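## Task

On the table stands an unfixed wooden chest with seven shallow drawers; its second drawer counting down from the top contains three small round tea tins. Pull that drawer open and place a single tin on the table top, upright or on its side, with no part of it hanging off the table. When finished, the two remaining tins must still be inside that drawer, all seven drawers must be closed, and the chest must be in its original spot. Nothing may still be in motion at the end, and nothing may count as done if it only stays put because the robot holds it. Finally release everything and move the hand away.

## Robot and tools

Robot: one six-joint arm ending in a five-finger right hand. Positions are tracked at the hand point, a spot 0.05 m in front of the palm where the index pad meets the thumb tip in a pinch. Hand point axes: +z runs along the straightened fingers (they extend 0.06 to 0.07 m past it), +y points out of the palm, +x points across the palm toward the little finger. Across the palm the hand extends 0.08 m on the little-finger side; on the thumb side 0.02 m if the thumb is swung in front of the palm, otherwise up to 0.09 m. A rigid bracket on the wrist, little-finger side, sticks out 0.03 m beyond the point along +y and 0.11 m across the palm; it can collide.

Scene frame: origin on the table surface under the arm base, +z up, +y to the left when facing +x. Reported positions are in metres, orientation as quaternion w,x,y,z, velocities in m/s and rad/s. The printed position drifts somewhat from the real one when the arm reaches far.

The 14-number row (all values between -1 and 1), used by both execute_actions and move: dx, dy, dz, rx, ry, rz, little, ring, middle, index, thumb_bend, thumb_turn, force_limit, speed.
- dx..rz are an offset, not a pose: a target measured in the hand point's own axes from the hand point pose shown in the most recent result that includes it (before any such result in a scene, and for later calls within one reply, from where the robot is when the action begins). 1.0 equals 0.6 m of travel or 180 degrees. rx, ry, rz form a single rotation vector. Every row in one action counts from that same reference, not from the row before. All zeros therefore pulls the hand back to the reference, it is not a pause.
- little, ring, middle, index, thumb_bend: absolute targets, +1 straight, -1 fully curled/bent. thumb_turn: +1 beside the palm, -1 swung in front facing the fingers. A pinch is near index -0.22, thumb_bend -0.75, thumb_turn -0.57.
- force_limit: fingertip load at which a closing motor halts, linear from about 0 N at -1 to 10 N at +1 (thumb motors up to 15 N); opening is not limited. speed: near zero at -1 up to full at +1, where a full finger stroke lasts 0.6 s. Close at -0.9 or slower for a soft grip.

Tools:
- execute_actions {actions, pictures}: actions is an empty list (just report state), or one item: {rows: up to 15 rows, steps: up to 15} running one row per 1/30 s step and repeating the final row if rows run out, or {steps: up to 300} to wait counted from the previous result, reply time included. pictures (boolean) toggles camera images.
- move {target, speed, stop_force}: target is one row as above; the hand point follows a straight path lasting 0.5 to 10 s (cut off at 10 s), turning the short way. speed is metres per second, 0.002 to 0.5, default 0.25, rotation capped at twice that in rad/s. stop_force (9 to 40 N, optional, not allowed in the first 0.2 s) halts the path when the wrist sensor sees that much extra push opposed to the motion for two steps; the hand then backs up two steps and holds. It only works reliably on moves without rotation and at low speed; omit it when pulling away from a surface you touch. The path ignores obstacles and the real hand may lag, stray, or overshoot the speed.
- wait {seconds: 0 to 10}: lets time pass without new commands.
- zoom_image {camera, region [x0,y0,x1,y1] in pixels, max 504x504}: closer look at a camera's latest image.
- show_instructions: shows the reference pages.
- finished_scene {scene: 1 or 2}: ends and grades that scene, irreversible.

Cameras: cam_head_left, cam_head_right, cam_high, cam_low (each 504x504), cam_wrist (616x616 fisheye).

Motion details: each step the commanded pose is clipped to 100 mm and 16 degrees from the measured one; commands are smoothed with about 0.17 s lag; position wins over orientation when both cannot be met. After an action the arm only continues to the last clipped pose, so check the reported pose and send the remainder. Fingers keep moving to their targets between calls and then lock (holding at least 15 N); resending the same numbers keeps a grip; to squeeze harder raise force_limit and send a more-closed target; to loosen send a more-open one. Whole-hand wraps with the thumb in front fit objects 0.035 to 0.08 m wide; turn the thumb before arriving.

Result lines: the state line (pose, velocities); "pose unreachable" and HELD mark steps the clearance check changed or blocked; "Hand target" is where the controller is heading; hand_measured, hand_stopped_by (moving, target, force, stalled, fault) and hand_load_n (positive when pushed open; near zero means the grip is lost) list six motors in row order; Wrist force and torque are in hand point axes, with offsets up to about 4 N, noise, and saturation near 50 N; joint torques are rough. A move adds a line with its ending: done, off_target, moving, held, fault, or contact (stop_force triggered; it outranks the others), plus limits such as paced (pose clipped) or held (some steps blocked, after which the arm may speed up), and the remaining distance.

Avoid: the arm is stiff, so aiming even slightly into a firm surface can trip a fault; a joint torque over its limit (wrist joints only 25.4 N m) or any 150 N external force stops the arm for 10 s. Hit gently and slowly, do not slam drawers or shove the chest, do not drop tins, and never knock anything off the table. Long holding heats motors (warning at 70 °C, braking stop at 85 °C). Loose objects may get occasional small pushes.

Each tool is called after ">>>" as a command line: name --argument value for each argument, lists and objects as JSON in quotes; but a table of rows of numbers goes row by row, as --pt "numbers of a row", without its own name.

Reference images:

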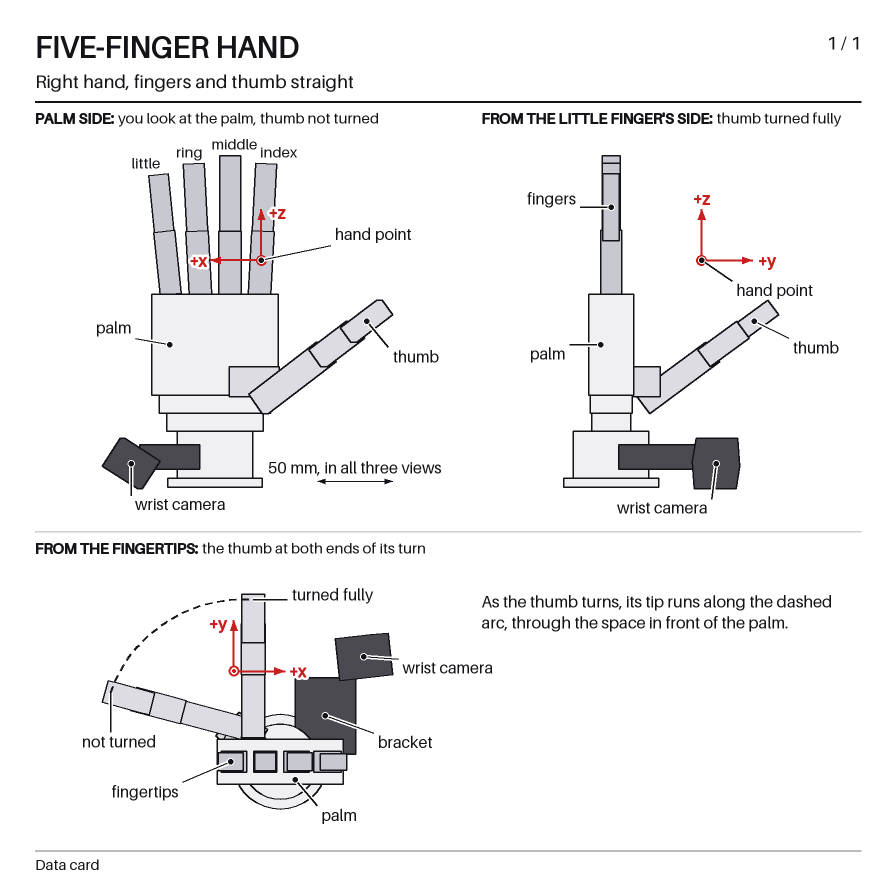

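## Session

>>> execute_actions --actions '[]'

Scene clock: 0.00 s of 6600.00 s.
end_effector_position=(+0.4578, -0.0335, +0.3693) hand_measured=(+1.000, +1.000, +1.000, +1.000, +1.000, +1.000) hand_load_n=(+0.0, +0.0, +0.0, +0.0, +0.0, +0.0) hand_stopped_by=(target, target, target, target, target, target) hand_force_limit=0.00 hand_speed=-0.80 end_effector_quat_wxyz=(+0.259, +0.658, +0.654, -0.270) end_effector_velocity=(+0.000, +0.000, -0.001) end_effector_angular_velocity=(+0.000, +0.001, +0.001)
Joint positions: [-0.672 -1.217  1.667  1.124  1.571 -0.674]
Joint velocities: [ 0.002 -0.     0.001 -0.001  0.     0.   ]
Joint torques (N m, as the arm reports them, + toward a larger angle): no reading
Wrist force (N, on the end effector, along its own x y z axes, offset not removed): no reading
Wrist torque (N m, same axes, about the end effector's origin, offset not removed): no reading
Hand target: +0.458, -0.034, +0.369; +0.259, +0.658, +0.654, -0.270

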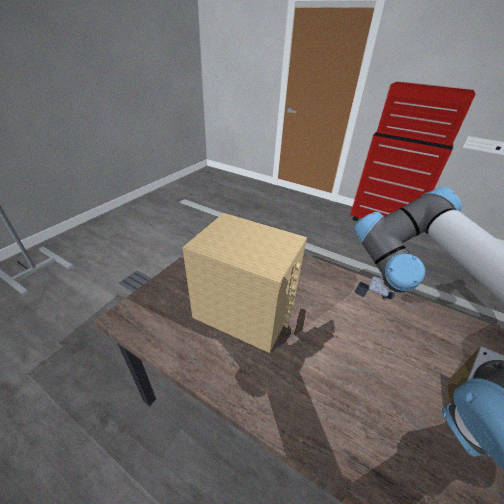

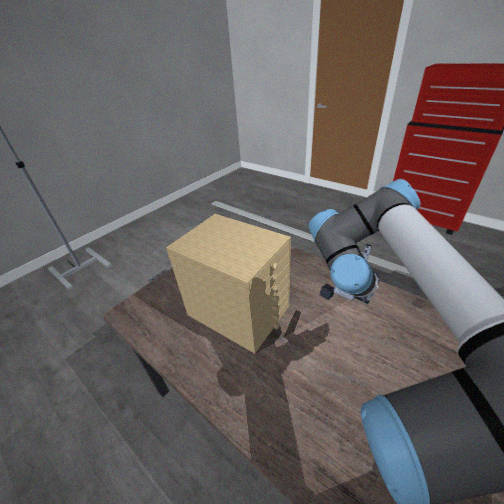

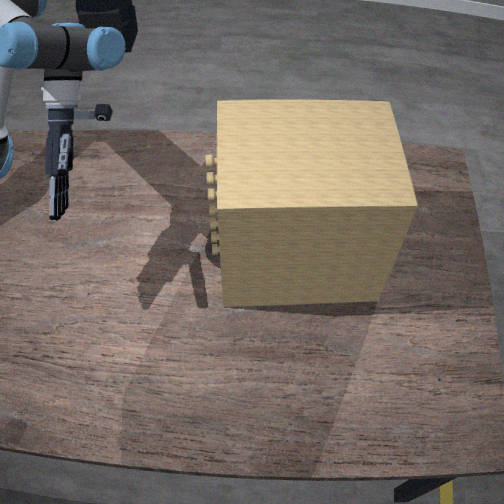

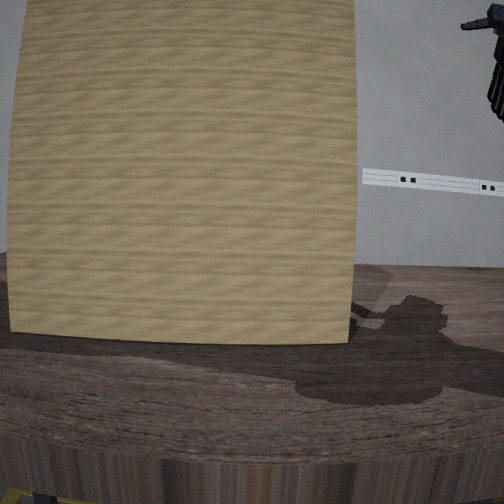

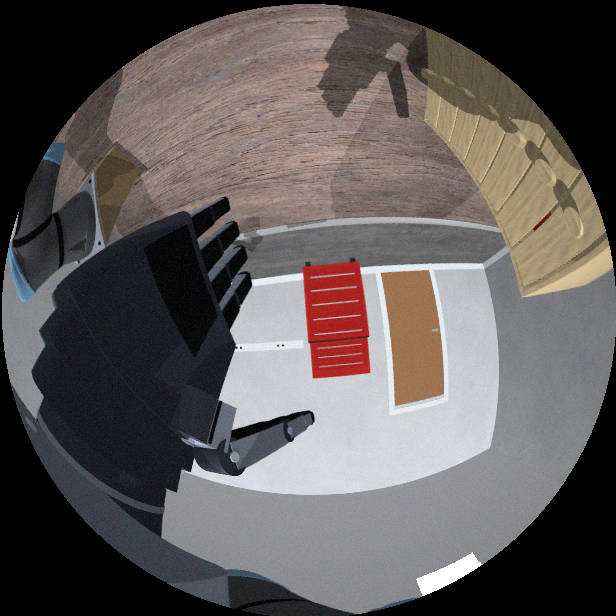

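>>> move --target '[0,0.15,0,0,0.244,0,-1,-1,-1,0.4,0,-0.57,0,0]'

Scene clock: 28.73 s of 6600.00 s.
end_effector_position=(+0.5479, -0.0344, +0.3687) hand_measured=(-1.000, -1.000, -1.000, +0.400, +0.000, -0.570) hand_load_n=(+0.0, +0.0, +0.0, +0.0, +0.0, +0.0) hand_stopped_by=(target, target, target, target, target, target) hand_force_limit=0.00 hand_speed=0.00 end_effector_quat_wxyz=(-0.003, +0.711, +0.703, -0.005) end_effector_velocity=(+0.001, +0.000, -0.002) end_effector_angular_velocity=(+0.014, +0.005, +0.001)
Joint positions: [-0.821 -0.78   1.247  1.719  1.08  -0.98 ]
Joint velocities: [ 0.001  0.01  -0.006  0.012 -0.004 -0.007]
Joint torques (N m, as the arm reports them, + toward a larger angle): [-48.42 -14.97 -31.73   3.92  -2.05  -1.9 ]
Wrist force (N, on the end effector, along its own x y z axes, offset not removed): [1.2 1.9 -3.2]
Wrist torque (N m, same axes, about the end effector's origin, offset not removed): [0.57 0.01 0.08]
Hand target: +0.548, -0.034, +0.369; -0.003, +0.711, +0.703, -0.004
Off the commanded pose: 0.001 m, 0 deg.
After step 90, 23.70 s passed at rest.
move: done

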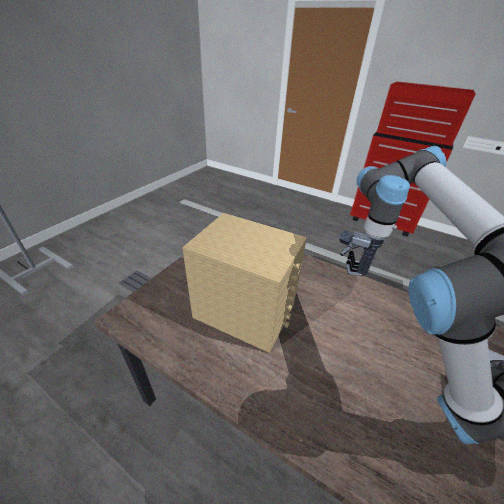

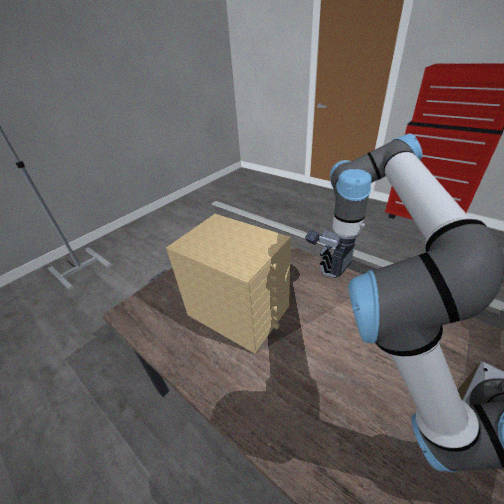

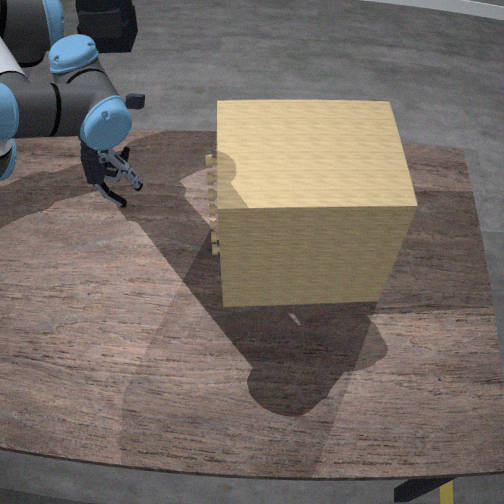

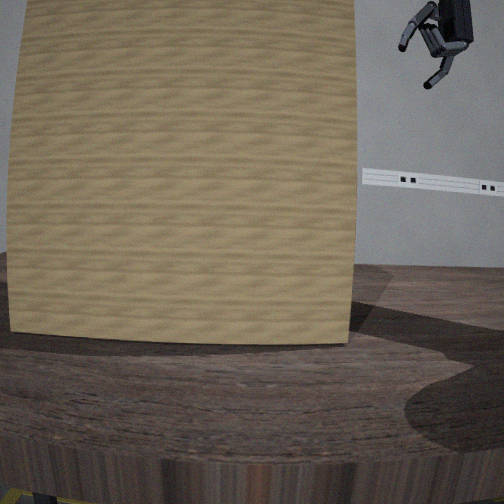

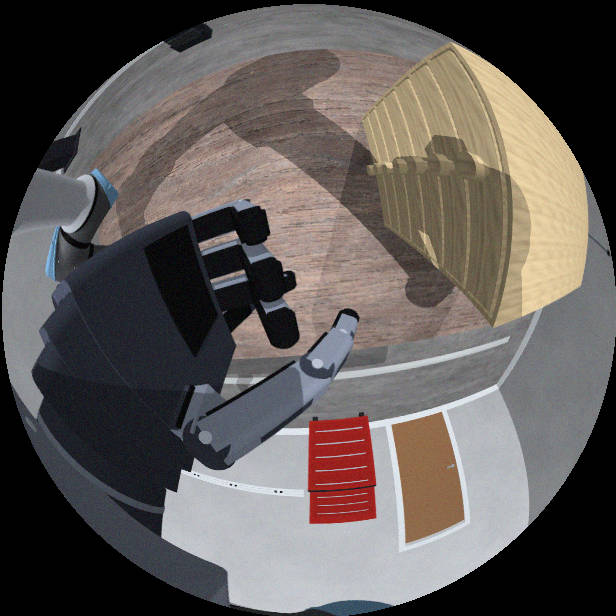

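>>> move --target '[0.2,0.13,0,0,0,0,-1,-1,-1,0.4,0,-0.57,0,0]'

Scene clock: 35.70 s of 6600.00 s.
end_effector_position=(+0.6270, +0.0845, +0.3672) hand_measured=(-1.000, -1.000, -1.000, +0.400, +0.000, -0.570) hand_load_n=(+0.0, +0.0, +0.0, +0.0, +0.0, +0.0) hand_stopped_by=(target, target, target, target, target, target) hand_force_limit=0.00 hand_speed=0.00 end_effector_quat_wxyz=(-0.003, +0.711, +0.703, -0.005) end_effector_velocity=(+0.002, +0.002, +0.000) end_effector_angular_velocity=(-0.001, +0.001, +0.000)
Joint positions: [-0.622 -0.777  0.995  1.867  0.973 -0.783]
Joint velocities: [ 0.004  0.002 -0.008  0.004 -0.001  0.004]
Joint torques (N m, as the arm reports them, + toward a larger angle): [-22.03 -16.25 -27.86   3.44  -1.99   2.06]
Wrist force (N, on the end effector, along its own x y z axes, offset not removed): [1.7 -1.9 -1.6]
Wrist torque (N m, same axes, about the end effector's origin, offset not removed): [-0.15 -0.28 0.09]
Hand target: +0.627, +0.085, +0.367; -0.003, +0.711, +0.703, -0.005
Off the commanded pose: 0.000 m, 0 deg.
After step 90, 2.77 s passed at rest.
move: done

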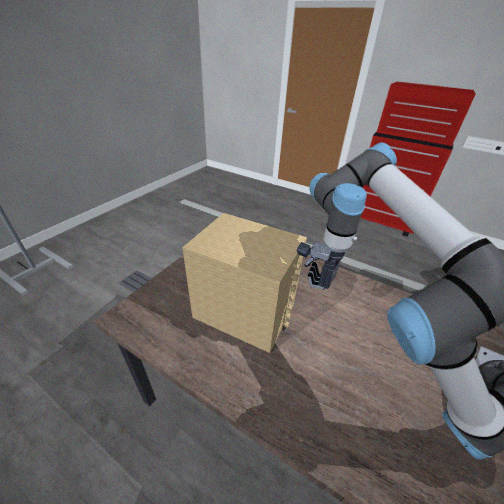

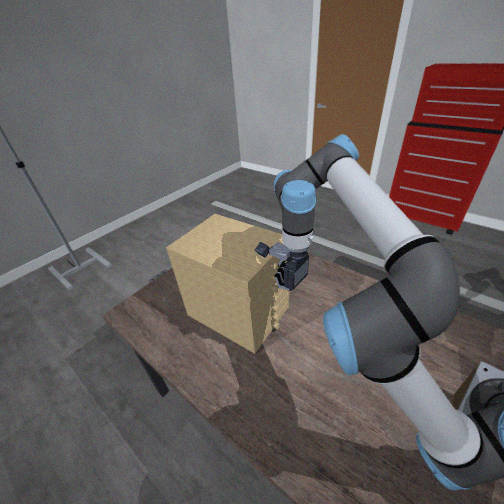

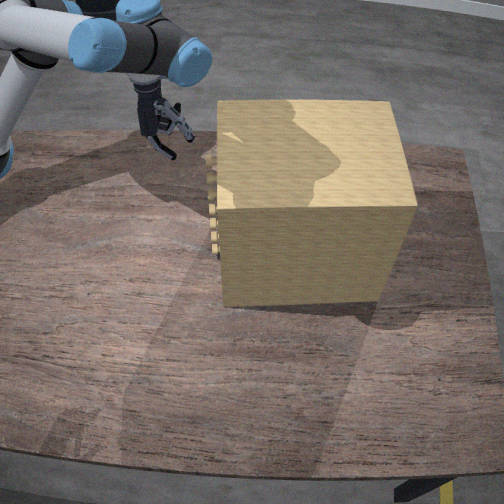

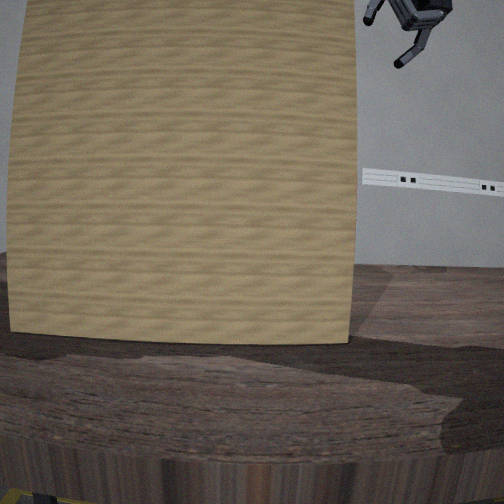

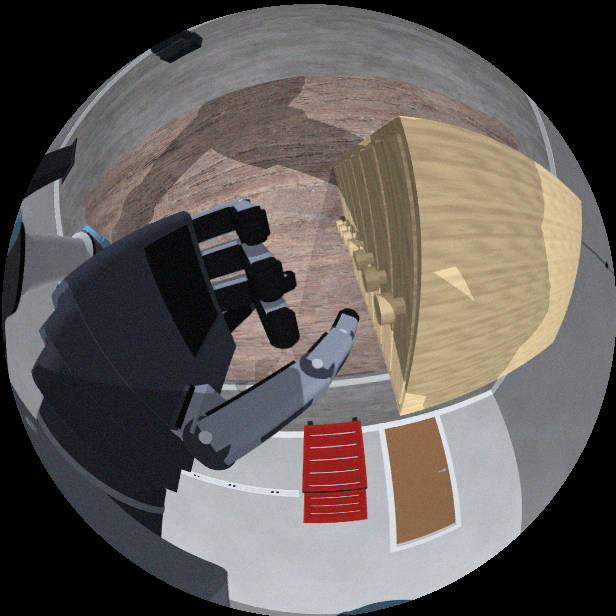

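>>> move --target '[0.03,0,0.13,0,0,0,-1,-1,-1,0.25,-0.75,-0.57,0,0]' --speed 0.1

>>> zoom_image --camera "cam_high" --region '[100,80,300,280]'

Scene clock: 48.70 s of 6600.00 s.
end_effector_position=(+0.6263, +0.1020, +0.2893) hand_measured=(-1.000, -1.000, -1.000, +0.250, -0.750, -0.570) hand_load_n=(+0.0, +0.0, +0.0, +0.0, +0.0, +0.0) hand_stopped_by=(target, target, target, target, target, target) hand_force_limit=0.00 hand_speed=0.00 end_effector_quat_wxyz=(-0.003, +0.711, +0.703, -0.005) end_effector_velocity=(-0.000, +0.000, -0.002) end_effector_angular_velocity=(-0.001, -0.001, -0.001)
Joint positions: [-0.526 -0.803  1.143  1.684  0.929 -0.679]
Joint velocities: [ 0.002 -0.001  0.003 -0.005 -0.001  0.004]
Joint torques (N m, as the arm reports them, + toward a larger angle): [-21.9  -30.54  -1.72   0.    -1.81   2.22]
Wrist force (N, on the end effector, along its own x y z axes, offset not removed): [0.8 -1.9 -3.0]
Wrist torque (N m, same axes, about the end effector's origin, offset not removed): [-0.18 0.08 -0.23]
Hand target: +0.626, +0.102, +0.289; -0.003, +0.711, +0.703, -0.005
Off the commanded pose: 0.000 m, 0 deg.
After step 90, 8.70 s passed at rest.
move: done

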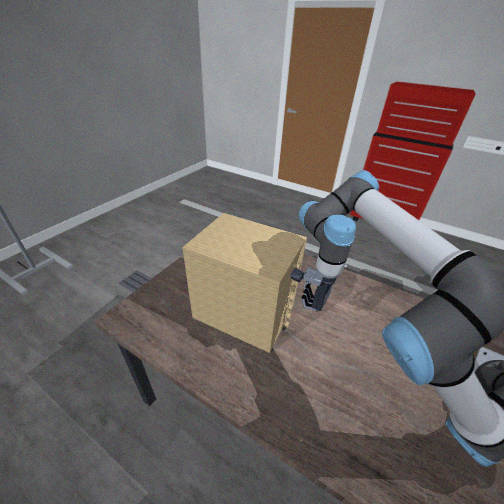

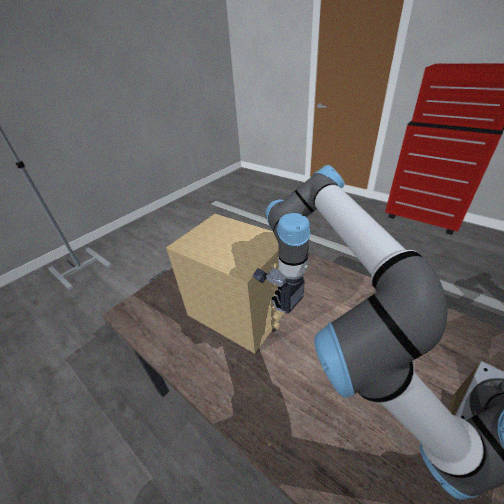

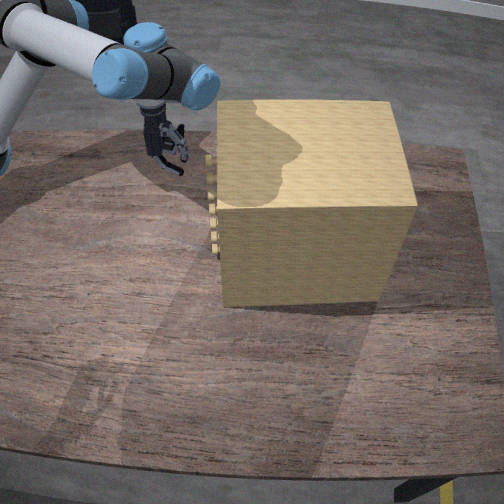

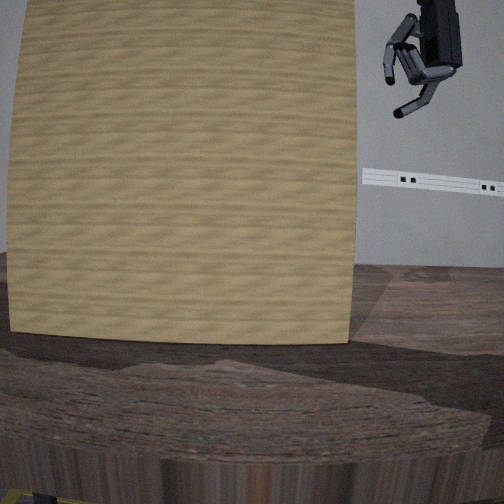

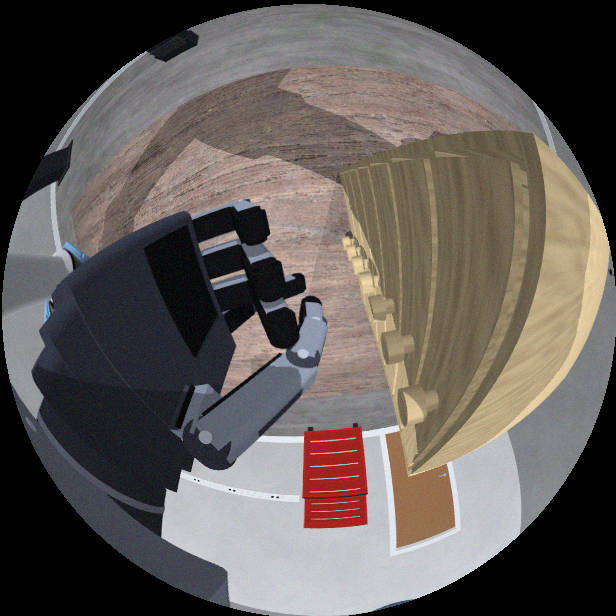

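Region (100, 80, 300, 280) of cam_high's 504x504 image, scaled by 2.520, with more detail than that image has.

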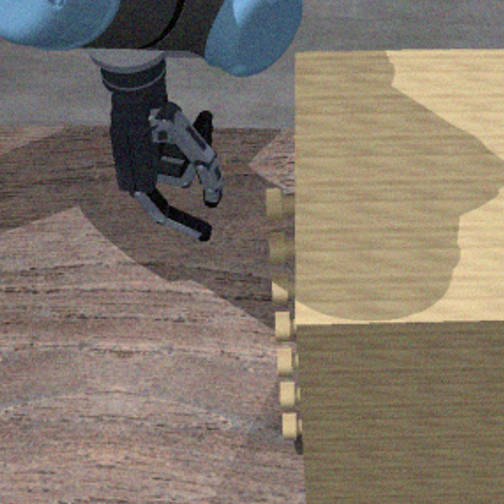

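>>> move --target '[-0.06,0,-0.01,0,0.25,0,-1,-1,-1,0.25,-0.75,-0.57,0,0]' --speed 0.1

>>> zoom_image --camera "cam_high" --region '[100,80,300,280]'

Scene clock: 69.90 s of 6600.00 s.
end_effector_position=(+0.6263, +0.0657, +0.2957) hand_measured=(-1.000, -1.000, -1.000, +0.250, -0.750, -0.570) hand_load_n=(+0.0, +0.0, +0.0, +0.0, +0.0, +0.0) hand_stopped_by=(target, target, target, target, target, target) hand_force_limit=0.00 hand_speed=0.00 end_effector_quat_wxyz=(-0.271, +0.659, +0.648, +0.267) end_effector_velocity=(-0.000, -0.001, +0.001) end_effector_angular_velocity=(+0.015, -0.001, +0.000)
Joint positions: [-0.702 -0.547  1.371  2.285  0.702 -1.543]
Joint velocities: [-0.003  0.004  0.004  0.014  0.002 -0.018]
Joint torques (N m, as the arm reports them, + toward a larger angle): [-53.44 -24.66  -0.49   3.55   1.65  -2.33]
Wrist force (N, on the end effector, along its own x y z axes, offset not removed): [1.9 -1.3 -2.2]
Wrist torque (N m, same axes, about the end effector's origin, offset not removed): [0.09 -0.16 0.11]
Hand target: +0.626, +0.066, +0.296; -0.271, +0.659, +0.648, +0.268
Off the commanded pose: 0.001 m, 0 deg.
After step 90, 13.90 s passed at rest.
move: done

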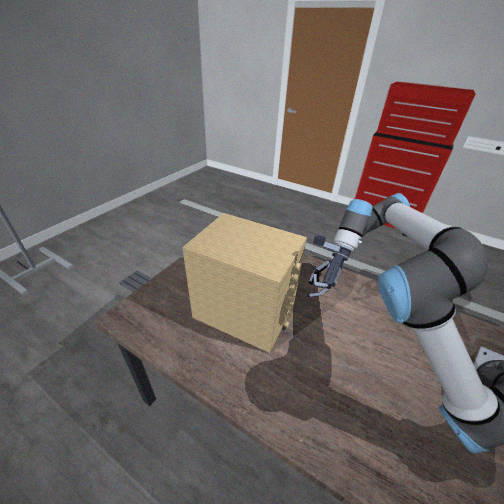

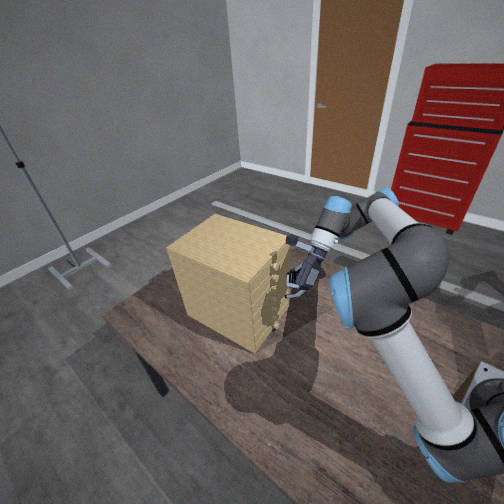

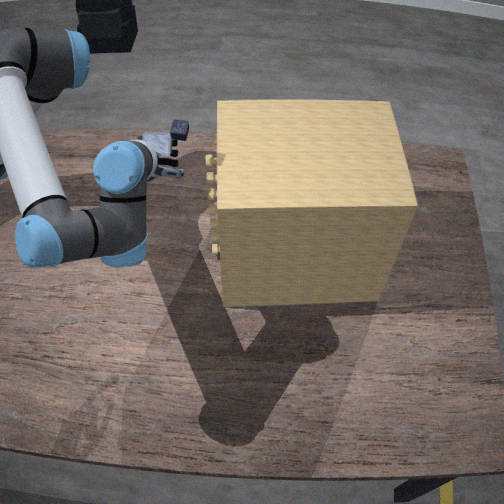

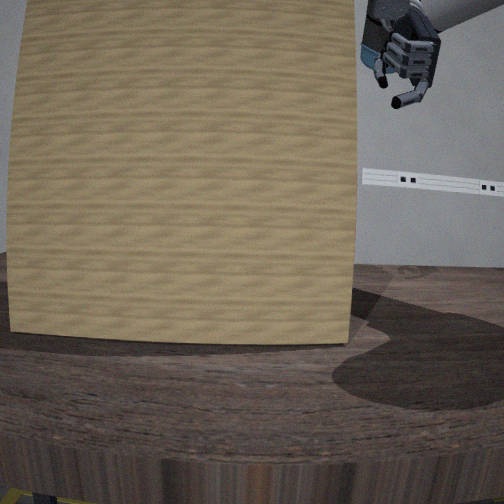

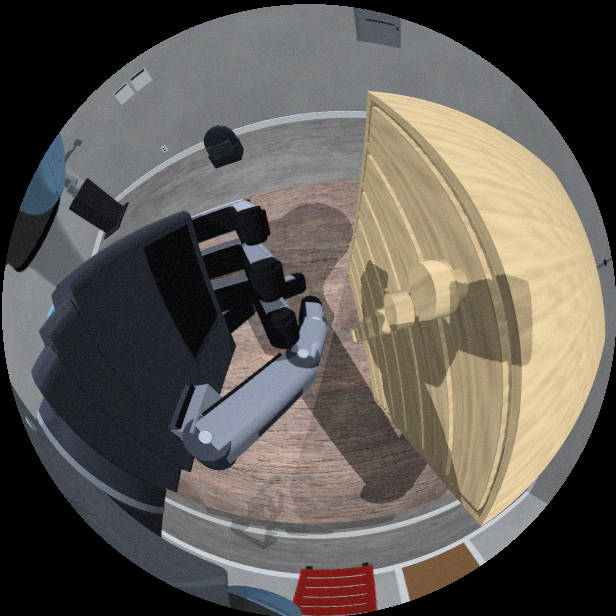

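Region (100, 80, 300, 280) of cam_high's 504x504 image, scaled by 2.520, with more detail than that image has.

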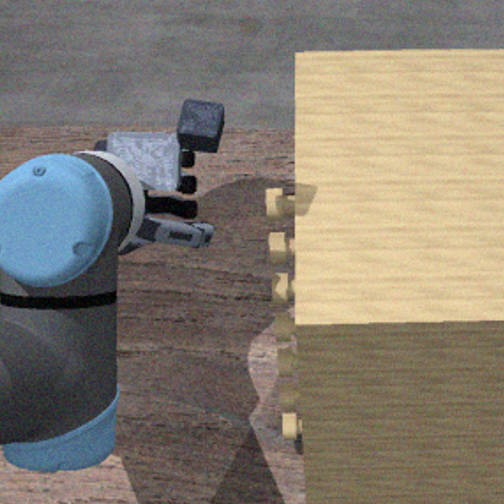

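>>> move --target '[-0.018,0.04,-0.018,0,0,0,-1,-1,-1,0.25,-0.75,-0.57,0,0]' --speed 0.05

>>> zoom_image --camera "cam_high" --region '[100,80,300,280]'

>>> zoom_image --camera "cam_wrist" --region '[230,200,480,450]'

Scene clock: 78.07 s of 6600.00 s.
end_effector_position=(+0.6500, +0.0503, +0.2956) hand_measured=(-1.000, -1.000, -1.000, +0.250, -0.750, -0.570) hand_load_n=(+0.0, +0.0, +0.0, +0.0, +0.0, +0.0) hand_stopped_by=(target, target, target, target, target, target) hand_force_limit=0.00 hand_speed=0.00 end_effector_quat_wxyz=(-0.271, +0.660, +0.648, +0.267) end_effector_velocity=(+0.002, -0.002, +0.000) end_effector_angular_velocity=(-0.000, +0.000, -0.001)
Joint positions: [-0.691 -0.483  1.26   2.332  0.691 -1.543]
Joint velocities: [-0.     0.006 -0.01   0.004 -0.     0.001]
Joint torques (N m, as the arm reports them, + toward a larger angle): [-24.54 -23.97 -30.33   3.43  -2.02   2.07]
Wrist force (N, on the end effector, along its own x y z axes, offset not removed): [1.0 -0.5 -1.5]
Wrist torque (N m, same axes, about the end effector's origin, offset not removed): [0.06 -0.04 0.14]
Hand target: +0.650, +0.050, +0.296; -0.271, +0.659, +0.648, +0.267
Off the commanded pose: 0.000 m, 0 deg.
After step 90, 4.20 s passed at rest.
move: done

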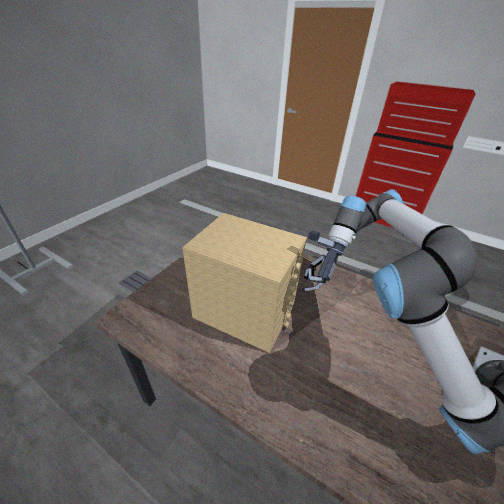

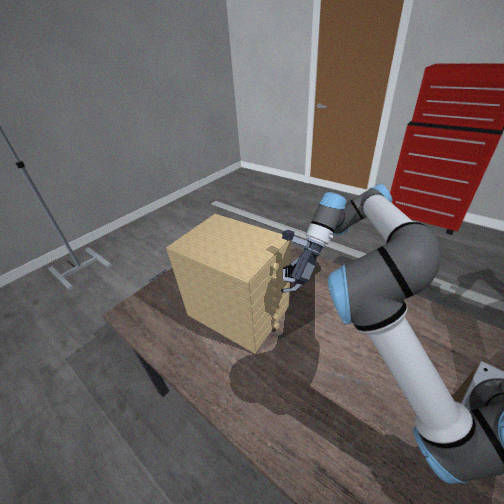

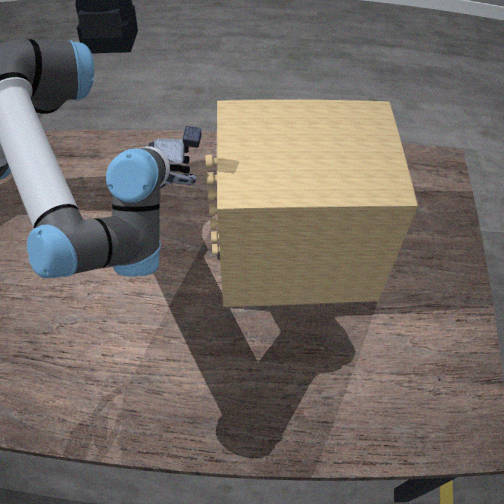

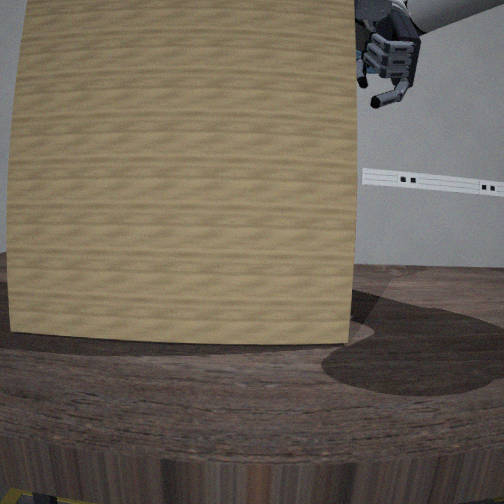

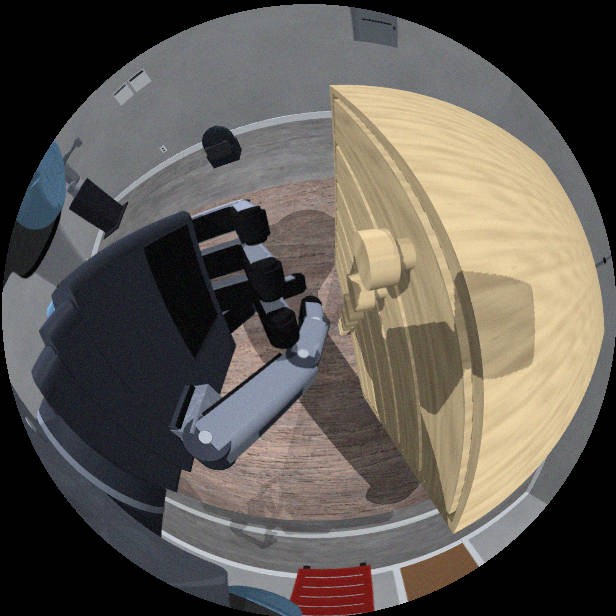

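Region (100, 80, 300, 280) of cam_high's 504x504 image, scaled by 2.520, with more detail than that image has.

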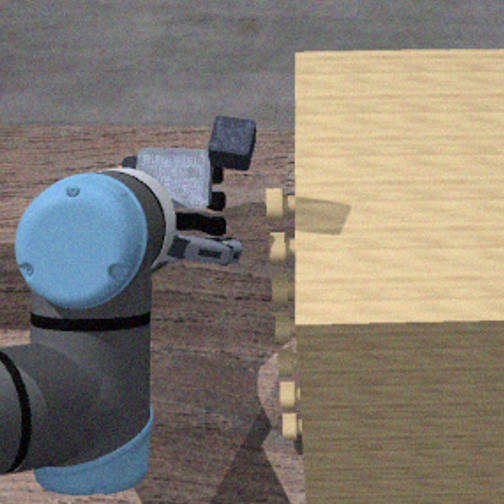

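Region (230, 200, 480, 450) of cam_wrist's 616x616 image, scaled by 2.016, with more detail than that image has.

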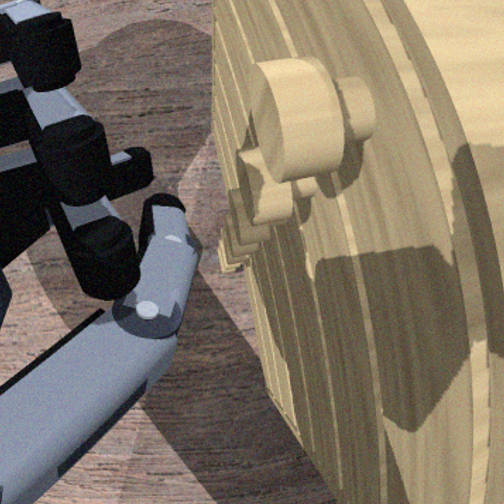

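>>> move --target '[0.0,0.0,-0.016,0,0,0,1,1,1,0.3,-0.75,-0.57,0,0]' --speed 0.05

>>> move --target '[0.0,0.065,0,0,0,0,1,1,1,0.3,-0.75,-0.57,0,0]' --speed 0.015 --stop_force 9

>>> zoom_image --camera "cam_high" --region '[100,80,300,280]'

>>> zoom_image --camera "cam_wrist" --region '[180,180,430,430]'

Scene clock: 101.00 s of 6600.00 s.
end_effector_position=(+0.6500, +0.0436, +0.3024) hand_measured=(+1.000, +1.000, +1.000, +0.300, -0.750, -0.570) hand_load_n=(+0.0, +0.0, +0.0, +0.0, +0.0, +0.0) hand_stopped_by=(target, target, target, target, target, target) hand_force_limit=0.00 hand_speed=0.00 end_effector_quat_wxyz=(-0.271, +0.659, +0.648, +0.267) end_effector_velocity=(+0.000, +0.000, +0.000) end_effector_angular_velocity=(-0.002, -0.001, +0.002)
Joint positions: [-0.702 -0.475  1.241  2.343  0.702 -1.544]
Joint velocities: [ 0.    -0.001 -0.002 -0.     0.    -0.   ]
Joint torques (N m, as the arm reports them, + toward a larger angle): [-54.83 -26.05 -30.44   3.58   1.7   -2.15]
Wrist force (N, on the end effector, along its own x y z axes, offset not removed): [2.4 -1.6 -1.6]
Wrist torque (N m, same axes, about the end effector's origin, offset not removed): [-0.38 -0.13 0.00]
Hand target: +0.650, +0.044, +0.302; -0.271, +0.659, +0.648, +0.267
Off the commanded pose: 0.000 m, 0 deg.
After step 90, 18.43 s passed at rest.
move: done

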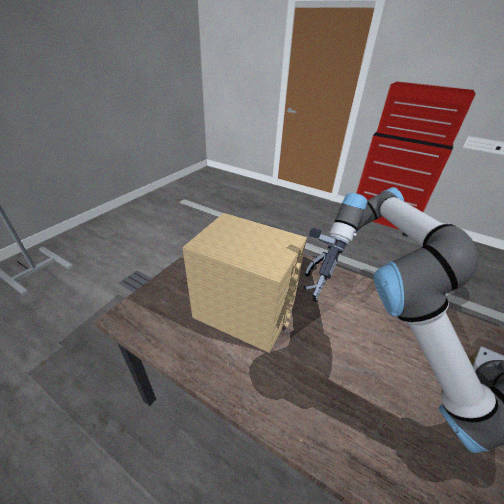

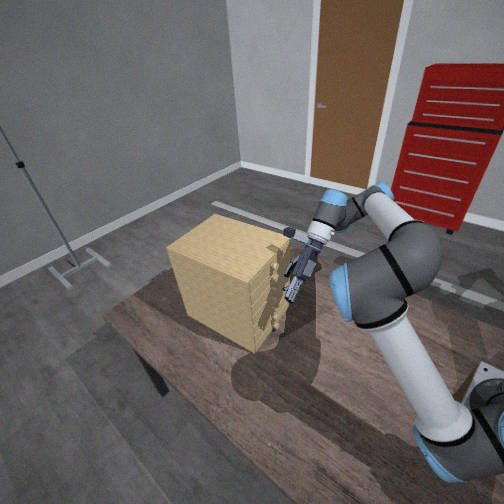

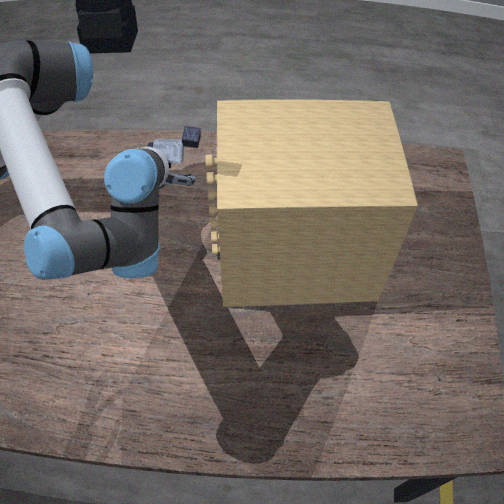

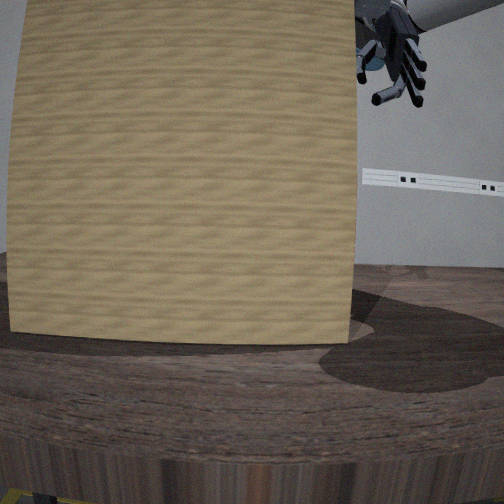

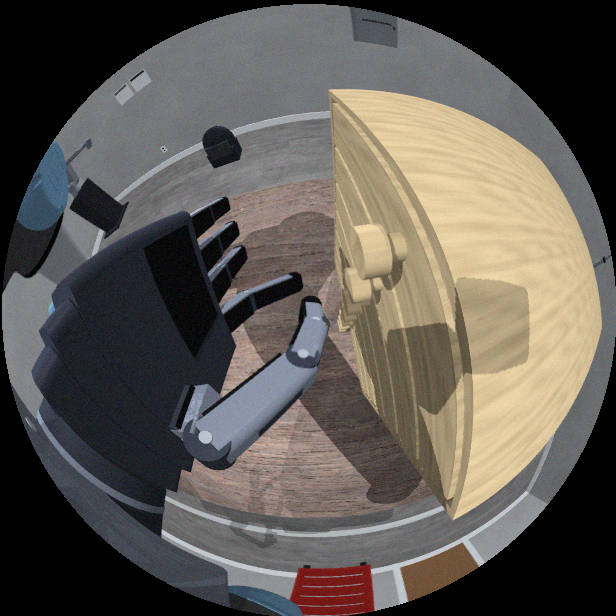

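Scene clock: 103.87 s of 6600.00 s.
end_effector_position=(+0.6887, +0.0431, +0.3020) hand_measured=(+1.000, +1.000, +1.000, +0.300, -0.750, -0.570) hand_load_n=(+0.0, +0.0, +0.0, +0.0, +0.0, +0.0) hand_stopped_by=(target, target, target, target, target, target) hand_force_limit=0.00 hand_speed=0.00 end_effector_quat_wxyz=(-0.271, +0.660, +0.648, +0.267) end_effector_velocity=(+0.002, +0.000, -0.000) end_effector_angular_velocity=(-0.001, -0.000, +0.002)
Joint positions: [-0.666 -0.408  1.085  2.43   0.666 -1.541]
Joint velocities: [ 0.002  0.004 -0.01   0.004 -0.002  0.   ]
Joint torques (N m, as the arm reports them, + toward a larger angle): [-25.79 -27.55 -29.66   3.31  -2.15   2.1 ]
Wrist force (N, on the end effector, along its own x y z axes, offset not removed): [3.8 1.8 -0.1]
Wrist torque (N m, same axes, about the end effector's origin, offset not removed): [0.39 -0.40 0.16]
Hand target: +0.689, +0.043, +0.302; -0.271, +0.660, +0.648, +0.267
Off the commanded pose: 0.000 m, 0 deg.
move: done

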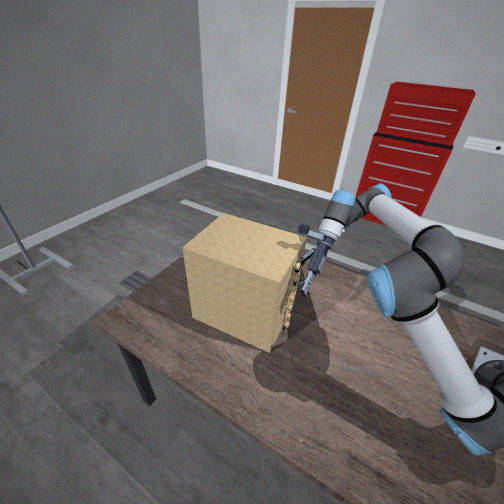

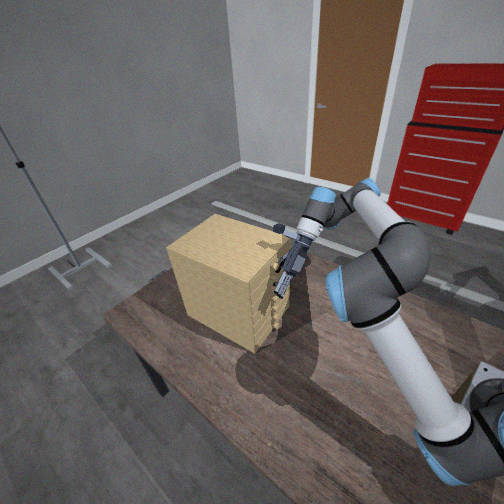

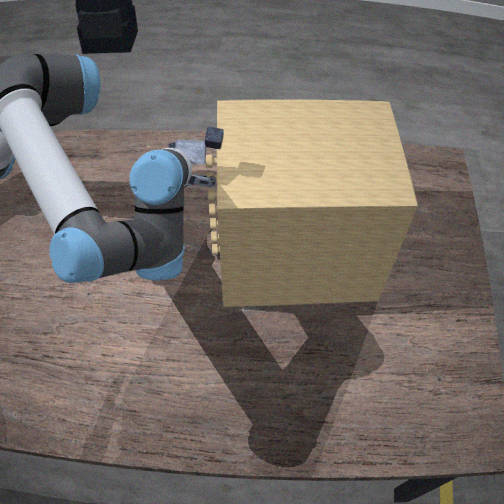

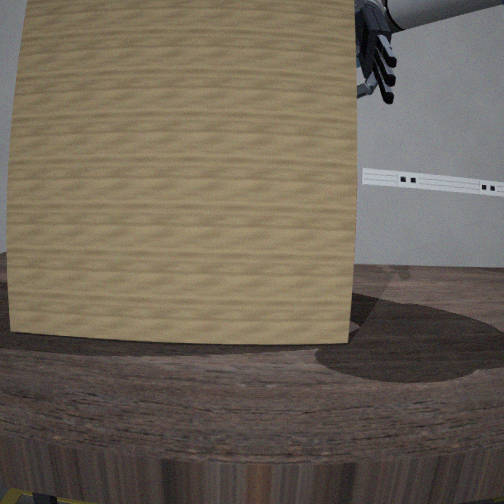

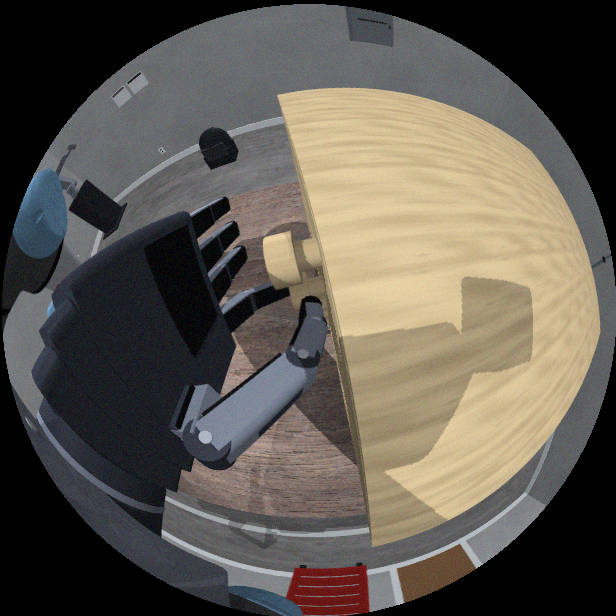

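Region (100, 80, 300, 280) of cam_high's 504x504 image, scaled by 2.520, with more detail than that image has.

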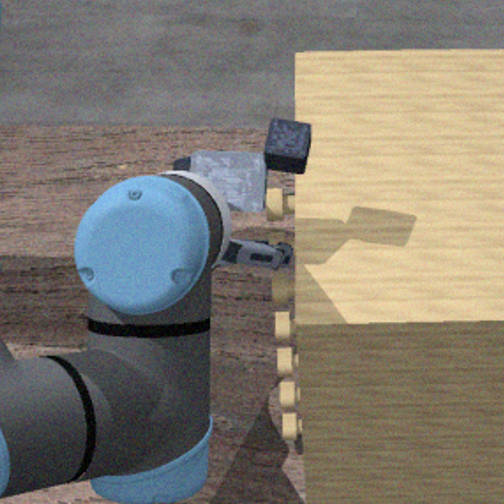

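Region (180, 180, 430, 430) of cam_wrist's 616x616 image, scaled by 2.016, with more detail than that image has.

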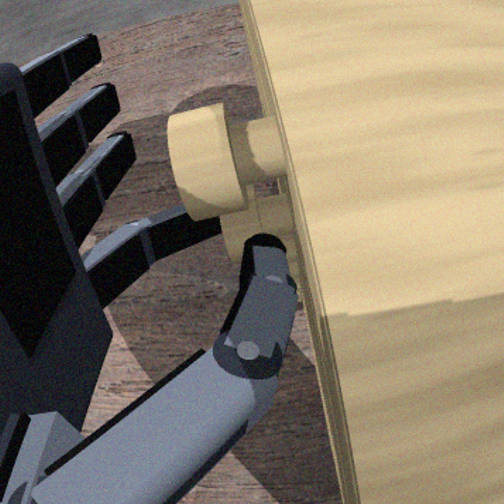

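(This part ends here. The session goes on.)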